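## Task

Take a single red wire connector from the lid of the tool case and get it into the steel junction box; releasing it from just above the box is allowed. It fails if any other connector gets into the box (a second red one included, whether gripped or not) or if a red connector is still lifted in a gripper at the end. A connector that stays in the box only because the robot is holding it does not count.

## Robot and tools

Robot: two 7-joint arms, left_arm and right_arm, each with a parallel gripper. Joint order per arm, everywhere: waist, shoulder, upper arm roll, elbow, forearm roll, wrist pitch, wrist roll, then the opening. Upper arm roll, forearm roll and wrist pitch have their sign flipped relative to the URDF, both in commands and in results. The stated ranges use URDF signs, so flip them for those three joints. Ranges (rad, URDF signs): waist -6.283..6.283, shoulder -2.059..2.094, upper arm roll -6.283..6.283, elbow -0.192..3.927, forearm roll -6.283..6.283, wrist pitch -1.693..3.142, wrist roll -6.283..6.283. Example: wrist pitch in your numbers runs -3.142..1.693.

Frame: a single world frame with its origin on the tabletop midway between the arms. +z is up, +x points out across the table, and left_arm sits on the +y side. The arm names do not correspond to image left or right. Reported gripper positions (metres) and quaternions (wxyz) use this frame and become less accurate at long reach. The gripper's fingers point along its own +z and close along its y. The reported point lies between the pads about 2 cm short of the fingertips, and the tips move roughly 10 mm further out as the fingers close.

Row format: one flat list of 16 numbers, each in [-1, 1]. Left arm first (7 joint values, then its opening), then the right arm the same way. Joint values are offsets, not poses, scaled so that 1.0 = 2.036 rad. Opening is absolute: +1 fully open, -1 closed.

execute_actions(actions): a list of actions. Each action is a table of up to 15 rows, and each row is one 1/30 s control step. If a table has fewer than 15 rows, its last row is held for the remaining steps. Offsets in every row are measured from the joint angles at the start of that action, not from the previous row. For the first action of a call, that start is the last state reported in this scene. An action is rejected for both arms if it would push any joint more than 0.010 rad beyond its range. If the first action fails that check, or any action is malformed, nothing in the call runs. A request past a joint's true end (which may differ from the stated end by 0.010 rad) is clipped there and reported as "joint sent to its limit". An empty list simply returns the current state and images.

move(target, speed, blocking): target is one 16-number row. Its offsets count from the Joint positions in the latest result that showed them, not from where the arm happens to be. All joints interpolate together, so hand paths curve. speed (rad/s, 0.01 to 2, default 0.5) caps the joint with the longest travel. Paths last 0.5 to 10 s and are cut short at 10 s. Moves do not avoid obstacles or the other arm. The result adds a move: line giving the ending (done, off_target, moving, held, fault), limits=held or limits=none, and each arm's joint farthest from its target. With blocking=false the call returns after 0.5 s; until a result shows the move has ended, use wait or stop before sending anything else.

wait(seconds 0..10): the scene runs with last commands held; it returns early if a running move ends. stop: brakes a running move, and it needs some distance to do so. zoom_image(camera, region [x0,y0,x1,y1], max 504x504 px): a closer look at the latest image from cam_high, cam_low, cam_left_wrist or cam_right_wrist (each 896x504). finished_scene(scene): pass the number of the current scene to end it; this is final, and the result tells you whether the goal was met and gives the next task. Replying without any tool call ends everything.

Result lines: per-arm pose and velocity; Joint positions and velocities (rad, then the pad gap in m, 0.084 when fully open); Joint targets (where the joints are currently being driven); grip_measured (the measured opening on the command scale); joint torques (the full drive output, offset and noisy); step readings, with HELD marking steps where an arm's command was held back. "joint command not followed" means a clearance check altered targets. Also watch for MOTOR HOT (65 °C) and OVER-TEMPERATURE FAULT (80 °C, which brakes the arm).

Motion limits: joint targets move at most 3.14 rad/s and stay within 0.623 rad of the measured angle; a step that would move the hand more than 70 mm gets scaled back. Large moves therefore take several actions, and you may need to re-send whatever is left unfinished.

Gripping: to hold something, command an opening well below grip_measured; a bigger difference squeezes harder, up to about 24 N per pad. Fast closes can overshoot. The robot holds its last command while you are thinking.

Avoid: dropping or knocking anything off the table, arm-to-arm contact, and hard pushes. Contact torque at a joint's load limit (N m: waist 47, shoulder 47, upper arm roll 28.2, elbow 28.2, forearm roll 28.2, wrist pitch 18.8, wrist roll 18.8) causes a fault that backs the joint off, holds it for 10 s and skips the rest of the call. Loose objects or held parts may occasionally get jostled. Release each connector over the box, let it settle, open and lift clear before finishing, and make sure no extra connector ends up in the box.

Each tool is called after "Call:" as a command line: name --argument value for each argument, lists and objects as JSON in quotes; but a table of rows of numbers goes row by row, as --pt "numbers of a row", without its own name.

## Session

Call:
execute_actions --actions '[]'

Scene clock: 0.00 s.
left_arm: end_effector_position=(+0.5478, +0.2561, +0.1686) grip_measured=+1.00 end_effector_quat_wxyz=(+0.460, -0.172, +0.841, +0.226) end_effector_velocity=(-0.000, +0.000, -0.001) end_effector_angular_velocity=(+0.001, +0.001, +0.001) | right_arm: end_effector_position=(+0.2426, -0.2473, +0.2201) grip_measured=+1.00 end_effector_quat_wxyz=(-0.068, -0.064, +0.972, +0.217) end_effector_velocity=(+0.000, -0.000, -0.000) end_effector_angular_velocity=(-0.001, +0.001, -0.000)
Joint names: [waist, shoulder, upper arm roll, elbow, forearm roll, wrist pitch, wrist roll]
Joint positions: left_arm=[-0.088  0.233  0.069  0.95  -1.709 -0.794  1.092  0.084] | right_arm=[ 0.697 -1.251  0.857  0.449  0.347 -1.487 -2.766  0.084]
Joint velocities: left_arm=[-0.     0.001 -0.    -0.     0.    -0.001 -0.     0.   ] | right_arm=[ 0.     0.001  0.     0.    -0.    -0.     0.    -0.   ]
Joint torques (N m, as the arm reports them, + toward a larger Joint positions number): no reading
Joint targets: left_arm=[-0.088 0.233 0.069 0.950 -1.709 -0.794 1.092] | right_arm=[0.697 -1.251 0.857 0.449 0.347 -1.487 -2.766]

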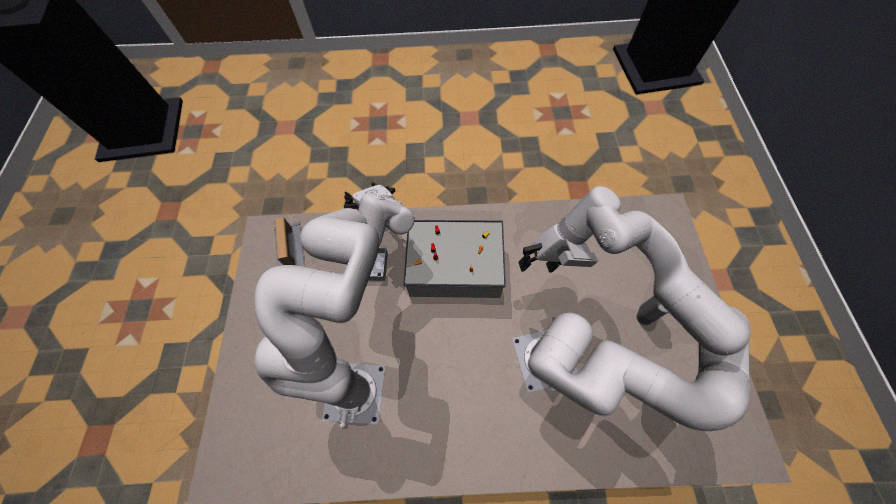

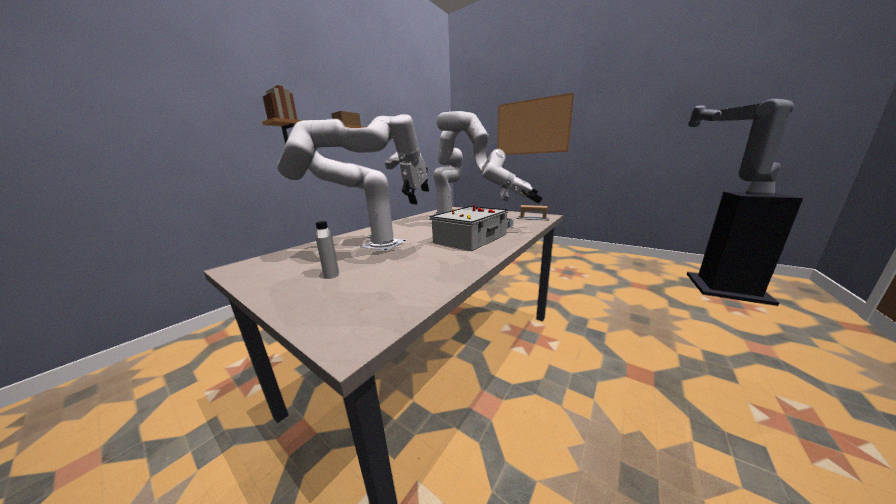

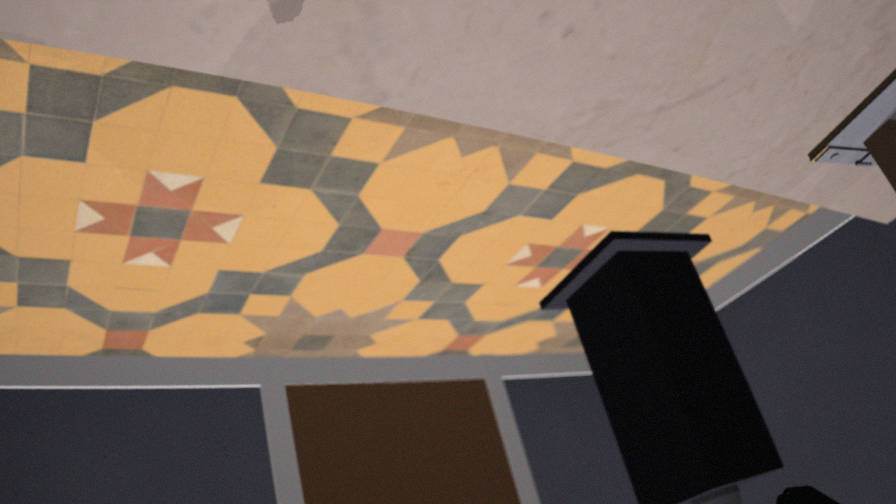

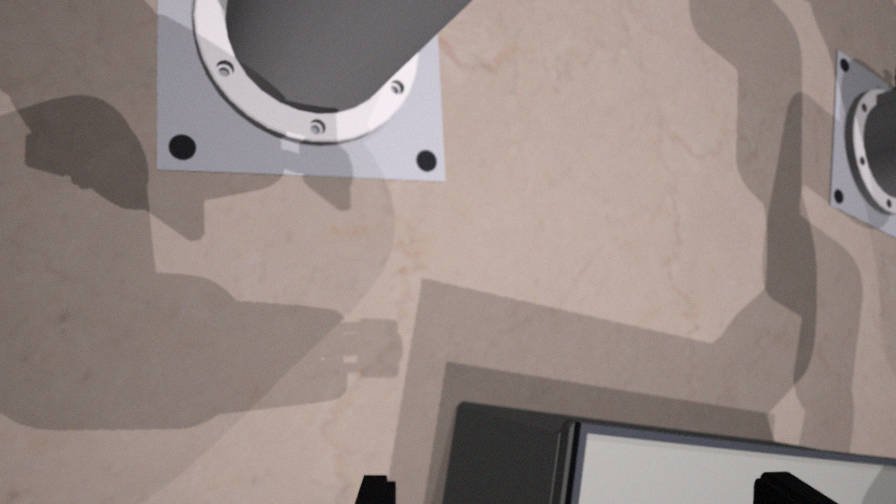

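Call:
zoom_image --camera "cam_high" --region '[330, 190, 530, 310]'

Call:
zoom_image --camera "cam_low" --region '[410, 170, 570, 260]'

Region (330, 190, 530, 310) of cam_high's 896x504 image, scaled by 2.520, with more detail than that image has; it fills the top 302 rows of this view, and the rest is white.

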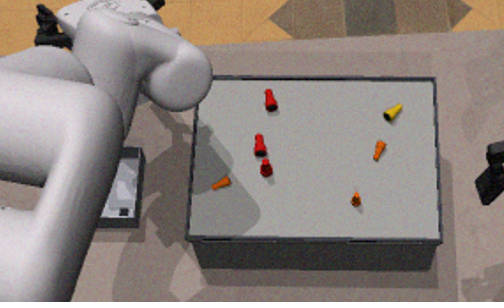

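Region (410, 170, 570, 260) of cam_low's 896x504 image, scaled by 3.150, with more detail than that image has; it fills the top 284 rows of this view, and the rest is white.

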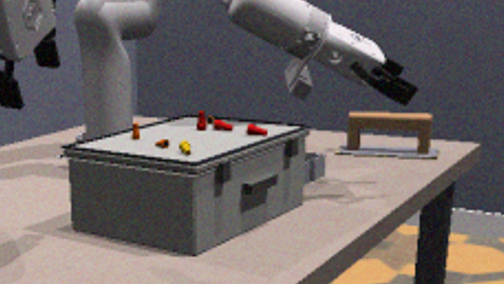

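Call:
move --target '[0,-0.185,-0.034,0.105,0.2,0,0,1,0,0,0,0,0,0,0,1]' --speed 0.7

Call:
move --target '[-0.268,0,0,0,0.6394,-0.252,-0.848,0,0,0,0,0,0,0,0,1]' --speed 1.2

Scene clock: 16.27 s.
left_arm: end_effector_position=(+0.5558, +0.2918, +0.4571) grip_measured=+1.00 end_effector_quat_wxyz=(+0.561, -0.436, +0.702, +0.048) end_effector_velocity=(-0.001, +0.001, +0.002) end_effector_angular_velocity=(-0.001, -0.004, +0.001) | right_arm: end_effector_position=(+0.2426, -0.2473, +0.2201) grip_measured=+1.00 end_effector_quat_wxyz=(-0.068, -0.064, +0.972, +0.217) end_effector_velocity=(+0.000, -0.000, +0.000) end_effector_angular_velocity=(+0.001, -0.001, -0.000)
Joint names: [waist, shoulder, upper arm roll, elbow, forearm roll, wrist pitch, wrist roll]
Joint positions: left_arm=[-0.088 -0.143 -0.     1.163 -1.302 -0.794  1.092  0.084] | right_arm=[ 0.697 -1.251  0.857  0.449  0.347 -1.487 -2.766  0.084]
Joint velocities: left_arm=[ 0.    -0.004 -0.001  0.001  0.001 -0.     0.001  0.   ] | right_arm=[-0.    -0.001 -0.     0.001 -0.    -0.     0.     0.   ]
Joint torques (N m, as the arm reports them, + toward a larger Joint positions number): left_arm=[  0.56 -17.84   0.22  13.84   0.43   0.36  -0.08] | right_arm=[ -3.22   5.75 -12.27  11.04   0.18   0.71   0.19]
Joint targets: left_arm=[-0.088 -0.144 -0.000 1.163 -1.302 -0.794 1.092] | right_arm=[0.697 -1.251 0.857 0.449 0.347 -1.487 -2.766]
move: done; limits=none; left_arm: farthest joint: the elbow, 0.001 radians from its target (0.214 radians at the start); right_arm: farthest joint: the waist, 0.000 radians from its target (0.000 radians at the start)
camera_calibration (this result's frames):
cam_left_wrist: T_world_to_cam=[[-0.667514, 0.623466, -0.407081, 0.408197], [0.0117239, 0.555445, 0.83147, -0.4791], [0.744505, 0.550246, -0.378077, -0.275081], [0, 0, 0, 1]] pos_world=[0.482893, 0.162978, 0.460525]

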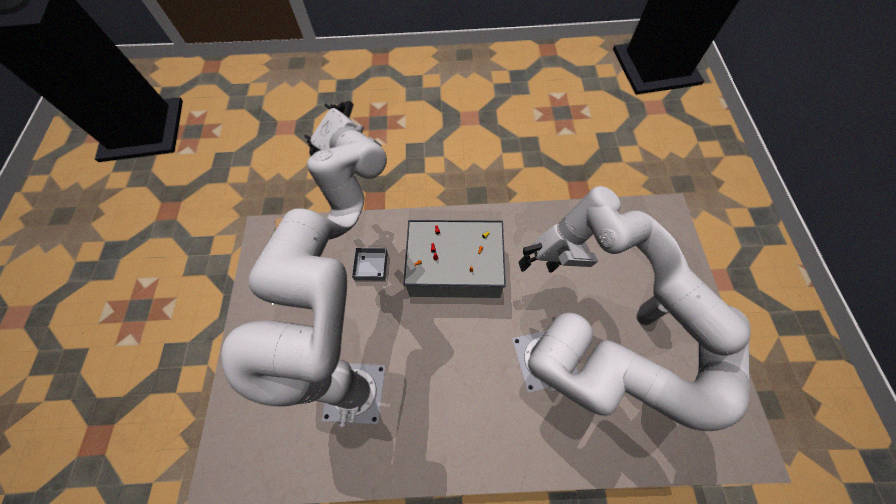

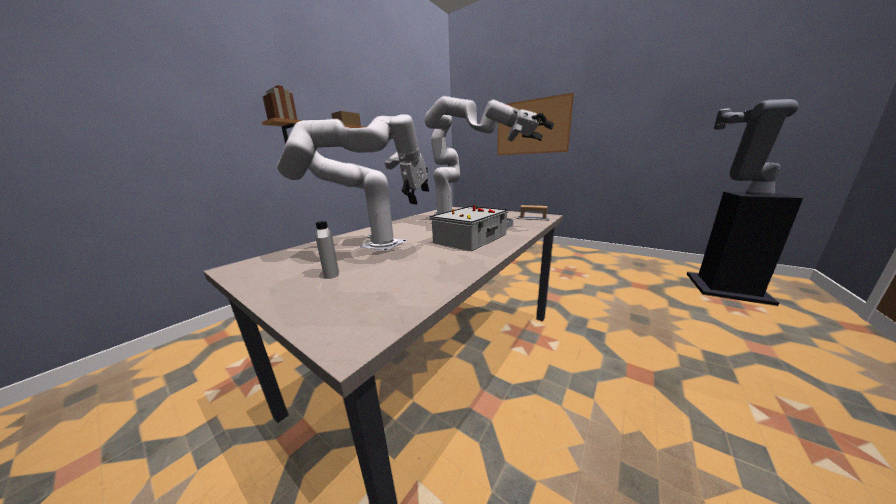

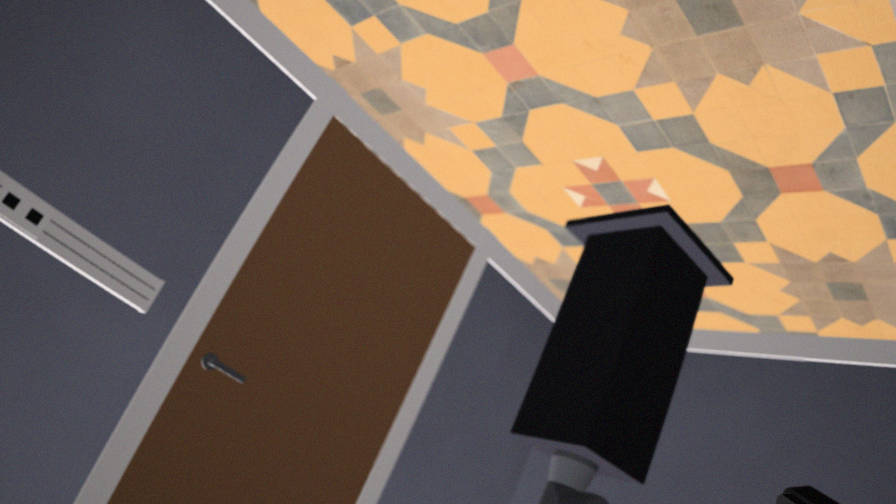

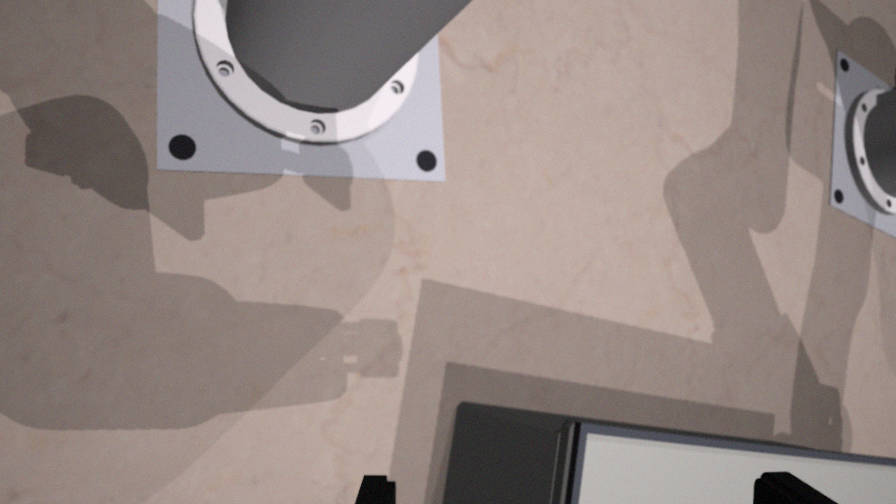

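Scene clock: 18.40 s.
left_arm: end_effector_position=(+0.2924, -0.0117, +0.2982) grip_measured=-0.01 end_effector_quat_wxyz=(-0.001, +0.999, -0.051, -0.000) end_effector_velocity=(-0.002, -0.002, -0.000) end_effector_angular_velocity=(-0.001, +0.002, -0.003) | right_arm: end_effector_position=(+0.2426, -0.2473, +0.2201) grip_measured=+1.00 end_effector_quat_wxyz=(-0.068, -0.064, +0.972, +0.217) end_effector_velocity=(-0.000, +0.000, +0.000) end_effector_angular_velocity=(+0.001, -0.001, +0.001)
Joint names: [waist, shoulder, upper arm roll, elbow, forearm roll, wrist pitch, wrist roll]
Joint positions: left_arm=[-0.633 -0.143 -0.001  1.163 -0.001 -1.307 -0.634  0.044] | right_arm=[ 0.697 -1.251  0.857  0.449  0.347 -1.487 -2.766  0.084]
Joint velocities: left_arm=[-0.002  0.     0.002 -0.001  0.002  0.    -0.001  0.   ] | right_arm=[ 0.    -0.001 -0.    -0.001  0.     0.    -0.     0.   ]
Joint torques (N m, as the arm reports them, + toward a larger Joint positions number): left_arm=[  0.54 -16.84   0.14  12.97   0.65   1.61   0.07] | right_arm=[ -3.15   5.84 -12.28  11.01   0.19   0.72   0.25]
Joint targets: left_arm=[-0.633 -0.143 -0.000 1.163 -0.000 -1.307 -0.635] | right_arm=[0.697 -1.251 0.857 0.449 0.347 -1.487 -2.766]
move: done; limits=none; left_arm: farthest joint: the waist, 0.001 radians from its target (0.546 radians at the start); right_arm: farthest joint: the waist, 0.000 radians from its target (0.000 radians at the start)
camera_calibration (this result's frames):
cam_left_wrist: T_world_to_cam=[[-0.119177, -0.992873, 0.000811103, 0.0560748], [-0.992791, 0.119157, -0.0129596, 0.3651], [0.0127705, -0.00234974, -0.999916, 0.420816], [0, 0, 0, 1]] pos_world=[0.363777, 0.0131597, 0.425467]
cam_right_wrist: T_world_to_cam=[[-0.100955, 0.88628, 0.452012, 0.17895], [0.979246, 0.168777, -0.112217, -0.100705], [-0.175745, 0.431302, -0.884925, 0.477377], [0, 0, 0, 1]] pos_world=[0.200577, -0.347497, 0.330255]

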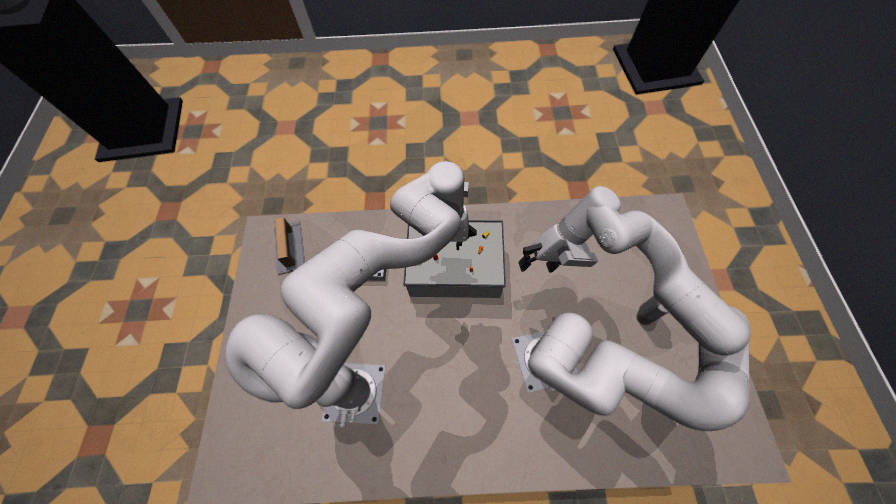

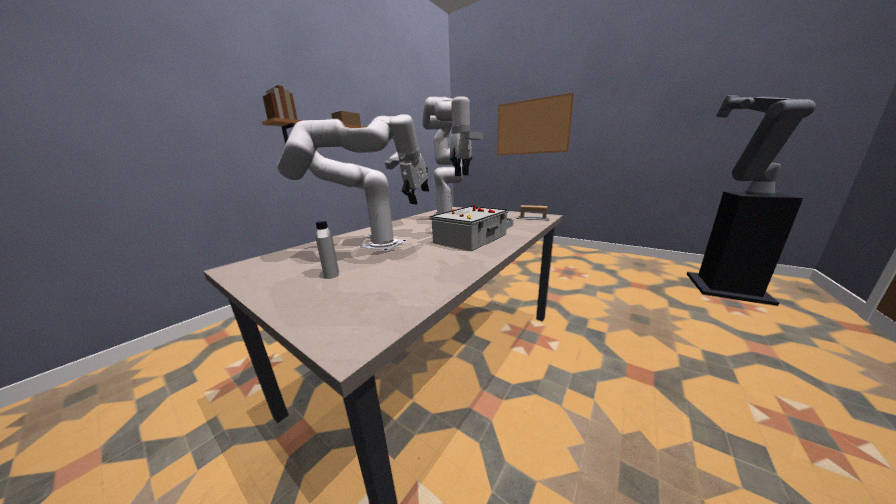

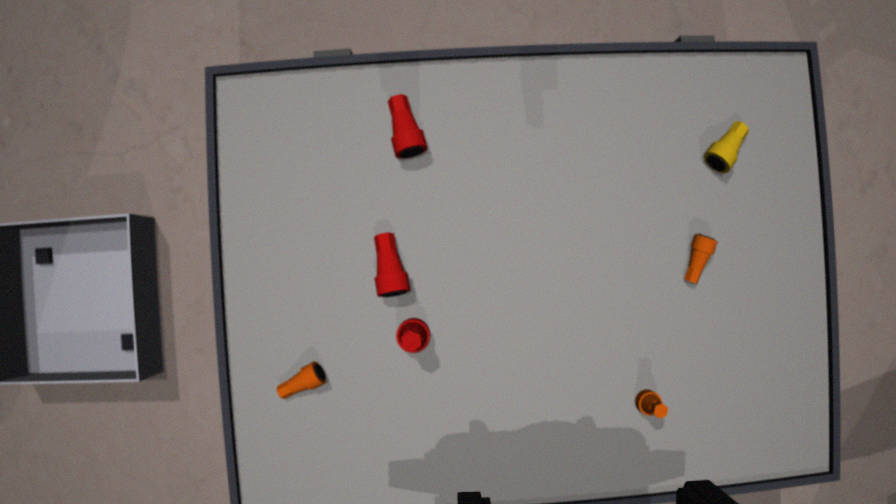

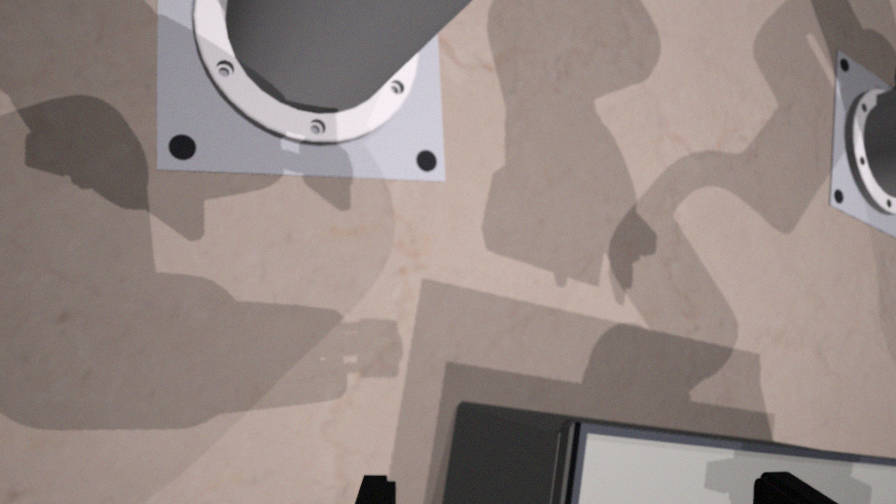

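Call:
move --target '[0.1054,0.1543,0,0.0553,0,0.0995,0.017,-0.2,0,0,0,0,0,0,0,1]'

Call:
zoom_image --camera "cam_low" --region '[440, 160, 540, 230]'

Scene clock: 29.50 s.
left_arm: end_effector_position=(+0.4179, +0.0228, +0.2113) grip_measured=-0.21 end_effector_quat_wxyz=(+0.000, +0.999, +0.039, +0.001) end_effector_velocity=(+0.001, +0.006, -0.007) end_effector_angular_velocity=(+0.008, +0.011, +0.011) | right_arm: end_effector_position=(+0.2426, -0.2473, +0.2201) grip_measured=+1.00 end_effector_quat_wxyz=(-0.068, -0.064, +0.972, +0.217) end_effector_velocity=(-0.000, +0.000, -0.000) end_effector_angular_velocity=(-0.000, +0.000, +0.000)
Joint names: [waist, shoulder, upper arm roll, elbow, forearm roll, wrist pitch, wrist roll]
Joint positions: left_arm=[-0.419  0.17  -0.     1.276 -0.001 -1.105 -0.6    0.035] | right_arm=[ 0.697 -1.251  0.857  0.449  0.347 -1.487 -2.766  0.084]
Joint velocities: left_arm=[ 0.005  0.009 -0.007 -0.005 -0.     0.    -0.    -0.   ] | right_arm=[-0.     0.    -0.    -0.001 -0.     0.     0.     0.   ]
Joint torques (N m, as the arm reports them, + toward a larger Joint positions number): left_arm=[  0.45 -23.32   0.28  12.63   0.79   1.79   0.01] | right_arm=[ -3.19   5.86 -12.38  10.89   0.08   0.67   0.24]
Joint targets: left_arm=[-0.418 0.171 -0.001 1.276 -0.001 -1.105 -0.600] | right_arm=[0.697 -1.251 0.857 0.449 0.347 -1.487 -2.766]
move: done; limits=none; left_arm: farthest joint: the shoulder, 0.001 radians from its target (0.314 radians at the start); right_arm: farthest joint: the waist, 0.000 radians from its target (0.000 radians at the start)
camera_calibration (this result's frames):
cam_left_wrist: T_world_to_cam=[[0.059303, -0.998238, 0.00204529, 0.0306416], [-0.998129, -0.0593268, -0.0147894, 0.491199], [0.0148847, -0.0011644, -0.999889, 0.331486], [0, 0, 0, 1]] pos_world=[0.483528, 0.0601149, 0.33865]
cam_right_wrist: T_world_to_cam=[[-0.100955, 0.88628, 0.452012, 0.17895], [0.979245, 0.168777, -0.112217, -0.100705], [-0.175745, 0.431302, -0.884925, 0.477377], [0, 0, 0, 1]] pos_world=[0.200577, -0.347497, 0.330255]

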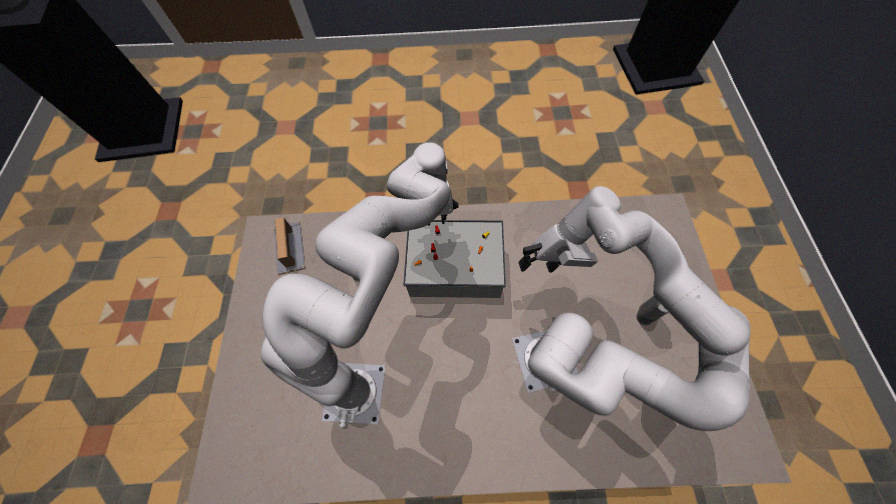

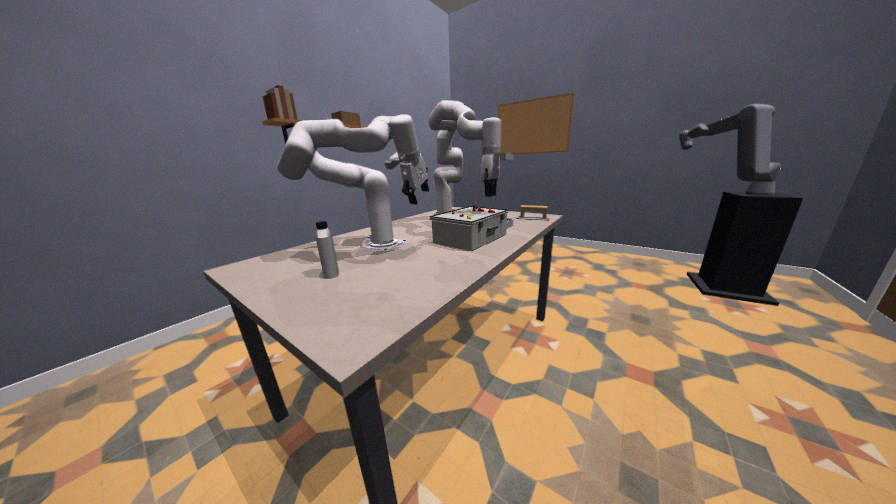

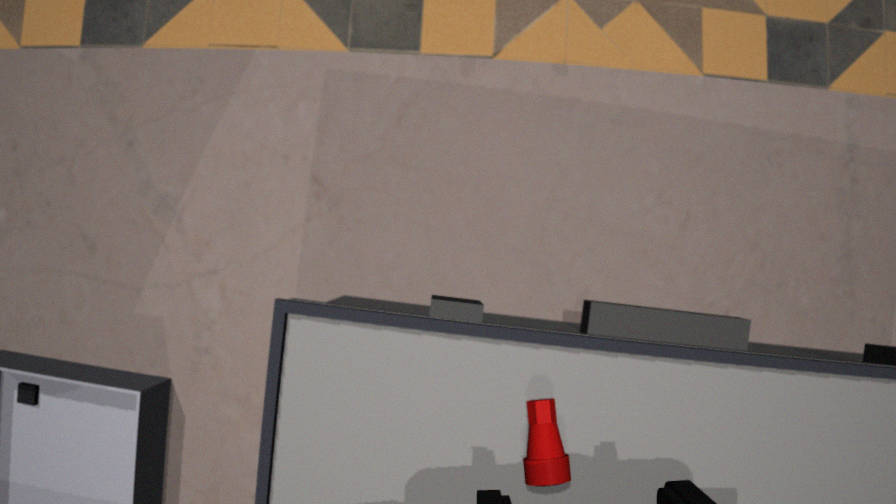

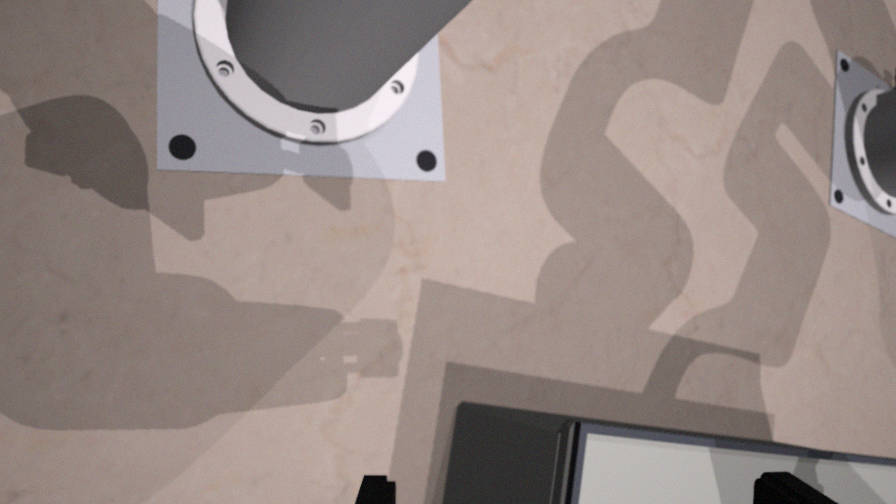

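Region (440, 160, 540, 230) of cam_low's 896x504 image, scaled by 5.040, with more detail than that image has; it fills the top 353 rows of this view, and the rest is white.

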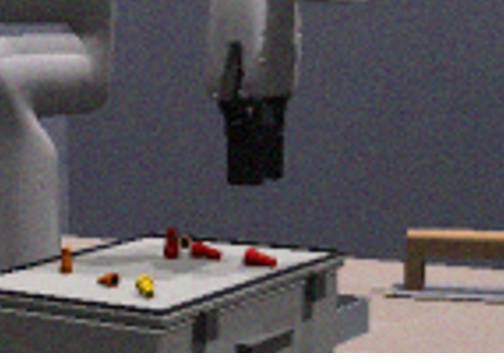

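Call:
move --target '[0,0.0373,0,-0.0518,0,0.0887,0,-0.3,0,0,0,0,0,0,0,1]' --speed 0.2

Call:
zoom_image --camera "cam_low" --region '[460, 185, 520, 225]'

Scene clock: 35.07 s.
left_arm: end_effector_position=(+0.4181, +0.0227, +0.1430) grip_measured=-0.32 end_effector_quat_wxyz=(+0.000, +0.999, +0.039, +0.001) end_effector_velocity=(-0.002, +0.001, -0.003) end_effector_angular_velocity=(+0.003, +0.006, -0.001) | right_arm: end_effector_position=(+0.2426, -0.2473, +0.2201) grip_measured=+1.00 end_effector_quat_wxyz=(-0.068, -0.064, +0.972, +0.217) end_effector_velocity=(+0.000, +0.000, +0.000) end_effector_angular_velocity=(+0.001, -0.001, +0.000)
Joint names: [waist, shoulder, upper arm roll, elbow, forearm roll, wrist pitch, wrist roll]
Joint positions: left_arm=[-0.419  0.245 -0.     1.171 -0.001 -0.924 -0.6    0.03 ] | right_arm=[ 0.697 -1.251  0.857  0.449  0.347 -1.487 -2.766  0.084]
Joint velocities: left_arm=[-0.     0.003  0.    -0.005  0.     0.     0.    -0.   ] | right_arm=[ 0.    -0.001 -0.001  0.001 -0.    -0.    -0.    -0.   ]
Joint torques (N m, as the arm reports them, + toward a larger Joint positions number): left_arm=[  0.74 -24.3    0.5   12.29   0.67   1.67  -0.03] | right_arm=[ -3.16   5.87 -12.2   11.1    0.07   0.76   0.3 ]
Joint targets: left_arm=[-0.419 0.246 -0.000 1.170 -0.001 -0.924 -0.600] | right_arm=[0.697 -1.251 0.857 0.449 0.347 -1.487 -2.766]
move: done; limits=none; left_arm: farthest joint: the shoulder, 0.001 radians from its target (0.075 radians at the start); right_arm: farthest joint: the waist, 0.000 radians from its target (0.000 radians at the start)
camera_calibration (this result's frames):
cam_left_wrist: T_world_to_cam=[[0.0591942, -0.998244, 0.00210691, 0.0307033], [-0.998136, -0.0592189, -0.0147795, 0.490316], [0.0148783, -0.00122812, -0.999889, 0.263223], [0, 0, 0, 1]] pos_world=[0.483668, 0.0600087, 0.270376]
cam_right_wrist: T_world_to_cam=[[-0.100955, 0.88628, 0.452012, 0.17895], [0.979245, 0.168777, -0.112217, -0.100705], [-0.175745, 0.431302, -0.884925, 0.477377], [0, 0, 0, 1]] pos_world=[0.200577, -0.347497, 0.330255]

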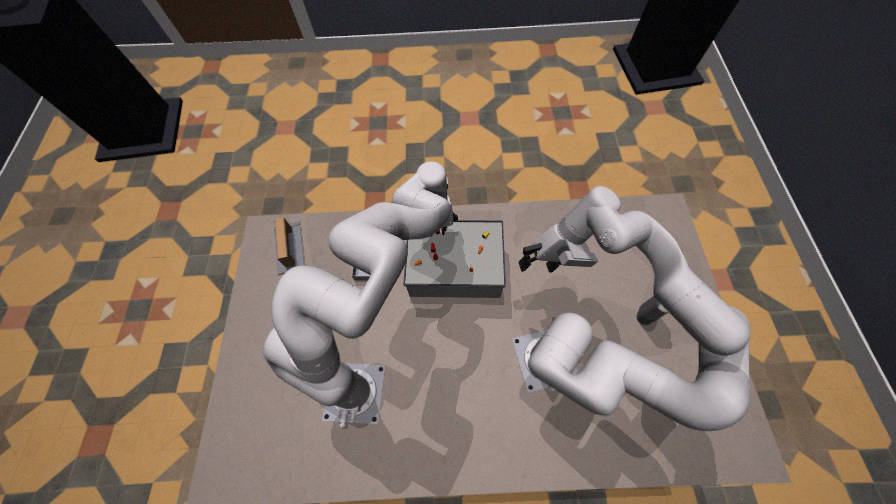

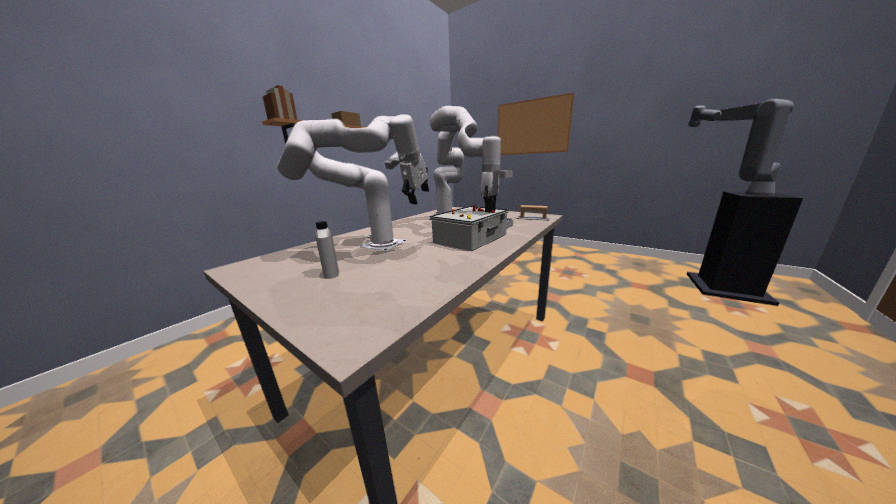

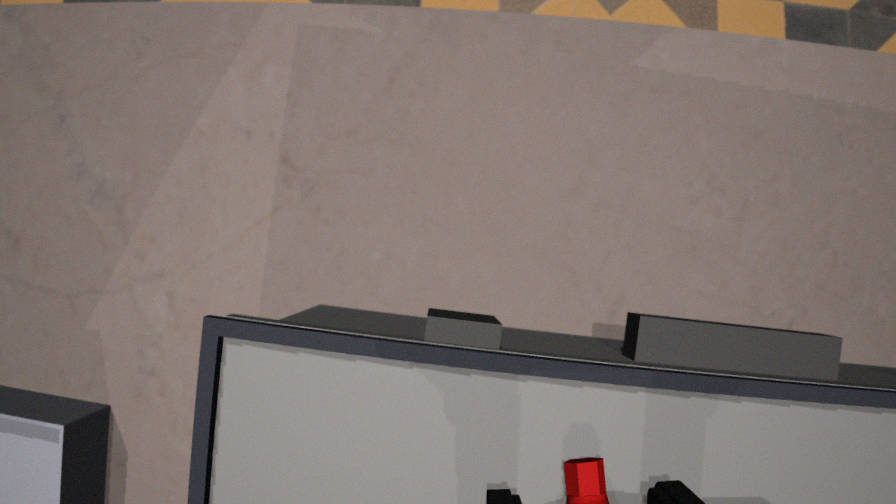

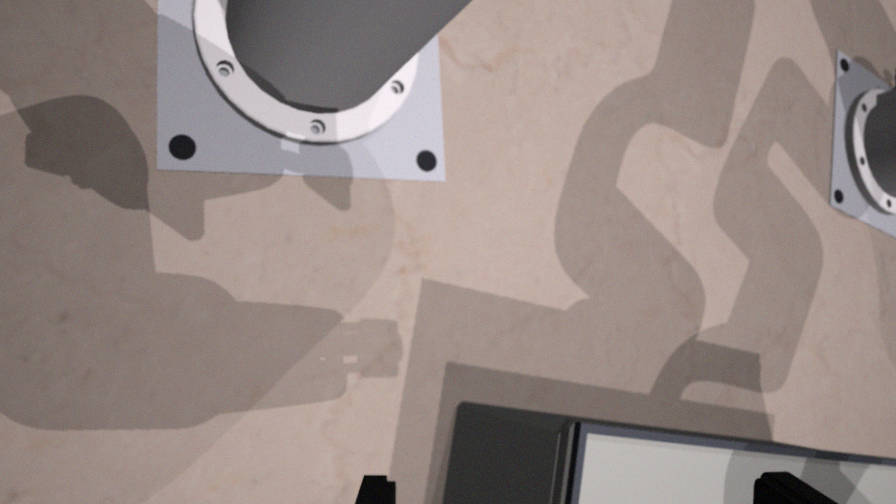

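Region (460, 185, 520, 225) of cam_low's 896x504 image, scaled by 8.400, with more detail than that image has.

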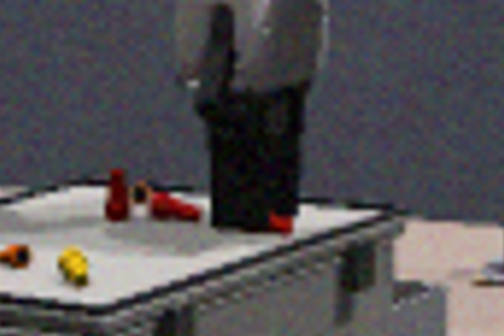

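Call:
execute_actions --actions '[[[0,0.0015,0,-0.0015,0,0.0025,0,-0.3,0,0,0,0,0,0,0,1],[0,0.0015,0,-0.0015,0,0.0025,0,-0.3,0,0,0,0,0,0,0,1],[0,0.0015,0,-0.0015,0,0.0025,0,-0.3,0,0,0,0,0,0,0,1],[0,0.003,0,-0.003,0,0.0052,0,-0.4,0,0,0,0,0,0,0,1]],[[0,0,0,0,0,0,0,-0.6,0,0,0,0,0,0,0,1]],[[0,0,0,0,0,0,0,-1,0,0,0,0,0,0,0,1]]]'

Call:
zoom_image --camera "cam_low" --region '[460, 185, 520, 225]'

Scene clock: 40.73 s.
left_arm: end_effector_position=(+0.4177, +0.0229, +0.1383) grip_measured=-0.68 end_effector_quat_wxyz=(-0.000, +0.999, +0.039, +0.000) end_effector_velocity=(-0.000, +0.000, +0.000) end_effector_angular_velocity=(+0.000, +0.000, +0.001) | right_arm: end_effector_position=(+0.2426, -0.2473, +0.2201) grip_measured=+1.00 end_effector_quat_wxyz=(-0.068, -0.064, +0.972, +0.217) end_effector_velocity=(+0.000, -0.000, +0.000) end_effector_angular_velocity=(+0.000, -0.000, -0.000)
Joint names: [waist, shoulder, upper arm roll, elbow, forearm roll, wrist pitch, wrist roll]
Joint positions: left_arm=[-0.419  0.251 -0.     1.165 -0.001 -0.914 -0.6    0.014] | right_arm=[ 0.697 -1.251  0.857  0.449  0.347 -1.487 -2.766  0.084]
Joint velocities: left_arm=[ 0.    -0.001  0.    -0.    -0.    -0.    -0.001 -0.   ] | right_arm=[-0.    -0.001  0.     0.     0.     0.     0.     0.   ]
Joint torques (N m, as the arm reports them, + toward a larger Joint positions number): left_arm=[  0.81 -24.43   0.45  12.14   0.62   1.59   0.01] | right_arm=[ -3.24   5.9  -12.26  10.94   0.31   0.67   0.25]
Joint targets: left_arm=[-0.419 0.251 -0.000 1.165 -0.001 -0.914 -0.600] | right_arm=[0.697 -1.251 0.857 0.449 0.347 -1.487 -2.766]
Step readings (joint positions; steps 1 to 15: 1st action; 16 to 30: 2nd action; 31 to 45: 3rd action):
0: left_arm=[-0.419 0.246 -0.000 1.170 -0.001 -0.924 -0.600] | right_arm=[0.697 -1.251 0.857 0.449 0.347 -1.487 -2.766]
1: left_arm=[-0.419 0.246 -0.000 1.170 -0.001 -0.924 -0.600] | right_arm=[0.697 -1.251 0.857 0.449 0.347 -1.487 -2.766]
2: left_arm=[-0.419 0.246 -0.000 1.170 -0.001 -0.923 -0.600] | right_arm=[0.697 -1.251 0.857 0.449 0.347 -1.487 -2.766]
4: left_arm=[-0.419 0.247 -0.000 1.169 -0.001 -0.920 -0.600] | right_arm=[0.697 -1.251 0.857 0.449 0.347 -1.487 -2.766]
8: left_arm=[-0.419 0.251 -0.000 1.165 -0.001 -0.915 -0.600] | right_arm=[0.697 -1.251 0.857 0.449 0.347 -1.487 -2.766]
15: left_arm=[-0.419 0.251 -0.000 1.165 -0.001 -0.914 -0.600] | right_arm=[0.697 -1.251 0.857 0.449 0.347 -1.487 -2.766]
16: left_arm=[-0.419 0.251 -0.000 1.165 -0.001 -0.914 -0.600] | right_arm=[0.697 -1.251 0.857 0.449 0.347 -1.487 -2.766]
17: left_arm=[-0.419 0.251 -0.000 1.165 -0.001 -0.914 -0.600] | right_arm=[0.697 -1.251 0.857 0.449 0.347 -1.487 -2.766]
19: left_arm=[-0.419 0.251 -0.000 1.165 -0.001 -0.914 -0.600] | right_arm=[0.697 -1.251 0.857 0.449 0.347 -1.487 -2.766]
23: left_arm=[-0.419 0.251 -0.000 1.165 -0.001 -0.914 -0.600] | right_arm=[0.697 -1.251 0.857 0.449 0.347 -1.487 -2.766]
30: left_arm=[-0.419 0.251 -0.000 1.165 -0.001 -0.914 -0.600] | right_arm=[0.697 -1.251 0.857 0.449 0.347 -1.487 -2.766]
31: left_arm=[-0.419 0.251 -0.000 1.165 -0.001 -0.914 -0.600] | right_arm=[0.697 -1.251 0.857 0.449 0.347 -1.487 -2.766]
32: left_arm=[-0.419 0.251 -0.000 1.165 -0.001 -0.914 -0.600] | right_arm=[0.697 -1.251 0.857 0.449 0.347 -1.487 -2.766]
34: left_arm=[-0.419 0.251 -0.000 1.165 -0.001 -0.914 -0.600] | right_arm=[0.697 -1.251 0.857 0.449 0.347 -1.487 -2.766]
38: left_arm=[-0.419 0.251 -0.000 1.165 -0.001 -0.914 -0.600] | right_arm=[0.697 -1.251 0.857 0.449 0.347 -1.487 -2.766]
45: Joint positions above
camera_calibration (this result's frames):
cam_left_wrist: T_world_to_cam=[[0.0591854, -0.998246, 0.00134077, 0.0310803], [-0.998154, -0.0591981, -0.0136077, 0.489694], [0.0136632, -0.000532925, -0.999907, 0.259056], [0, 0, 0, 1]] pos_world=[0.483411, 0.0601528, 0.265654]
cam_right_wrist: T_world_to_cam=[[-0.100956, 0.88628, 0.452012, 0.17895], [0.979245, 0.168777, -0.112217, -0.100705], [-0.175745, 0.431302, -0.884925, 0.477377], [0, 0, 0, 1]] pos_world=[0.200577, -0.347497, 0.330254]

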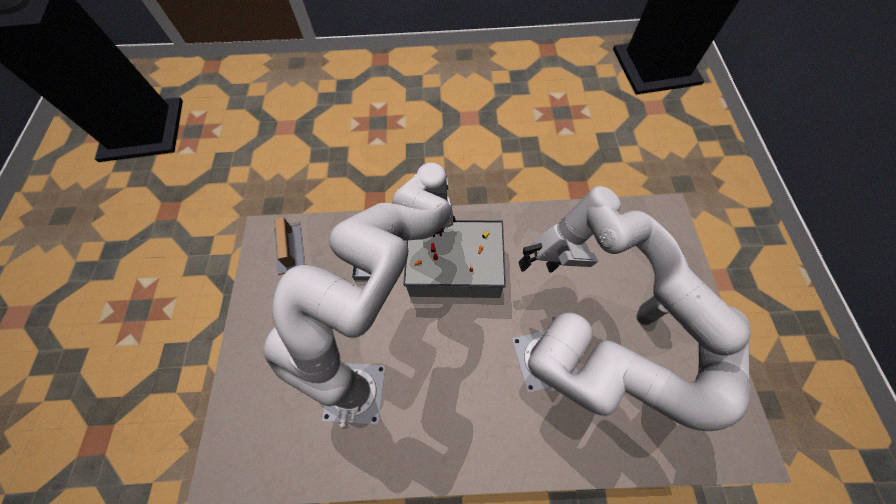

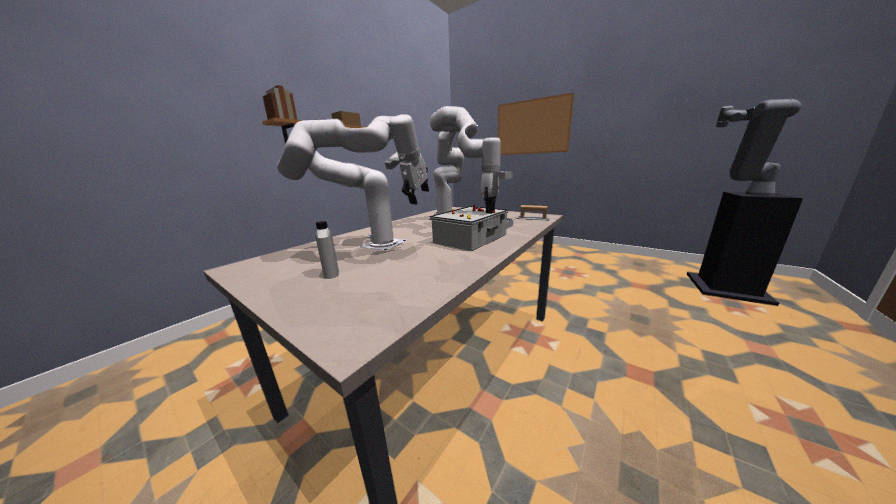

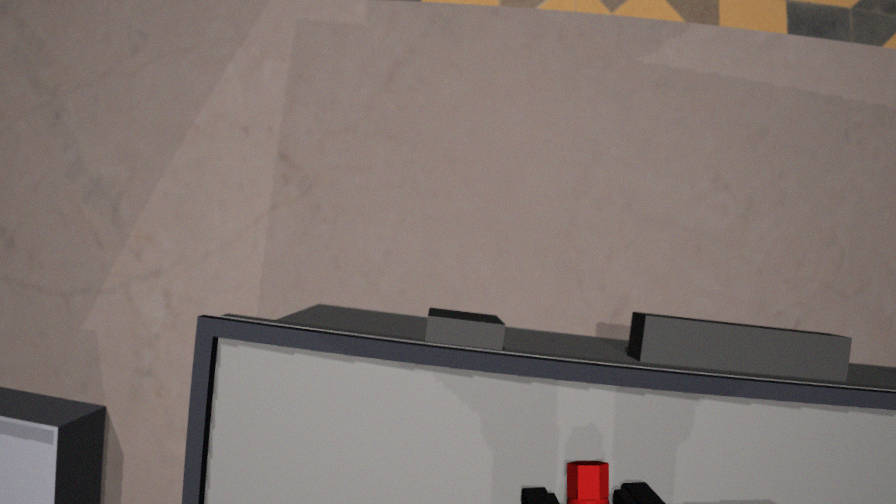

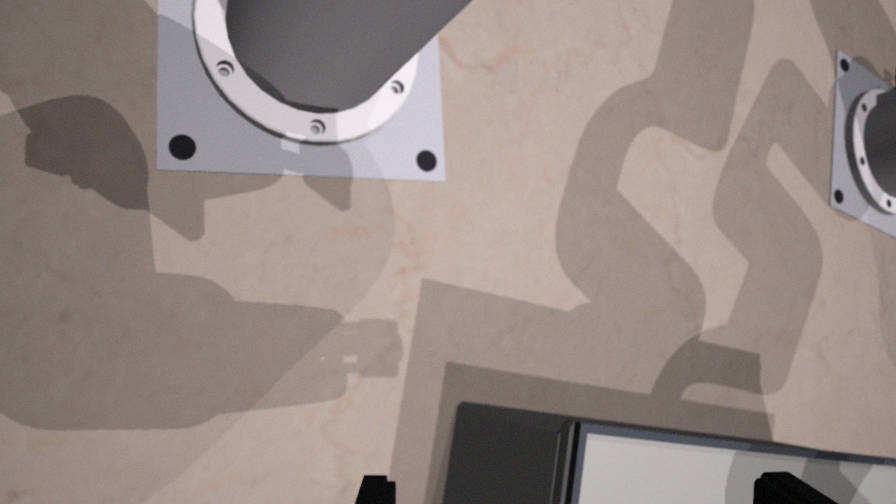

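Region (460, 185, 520, 225) of cam_low's 896x504 image, scaled by 8.400, with more detail than that image has.

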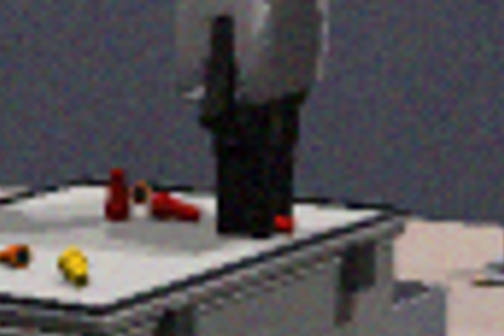

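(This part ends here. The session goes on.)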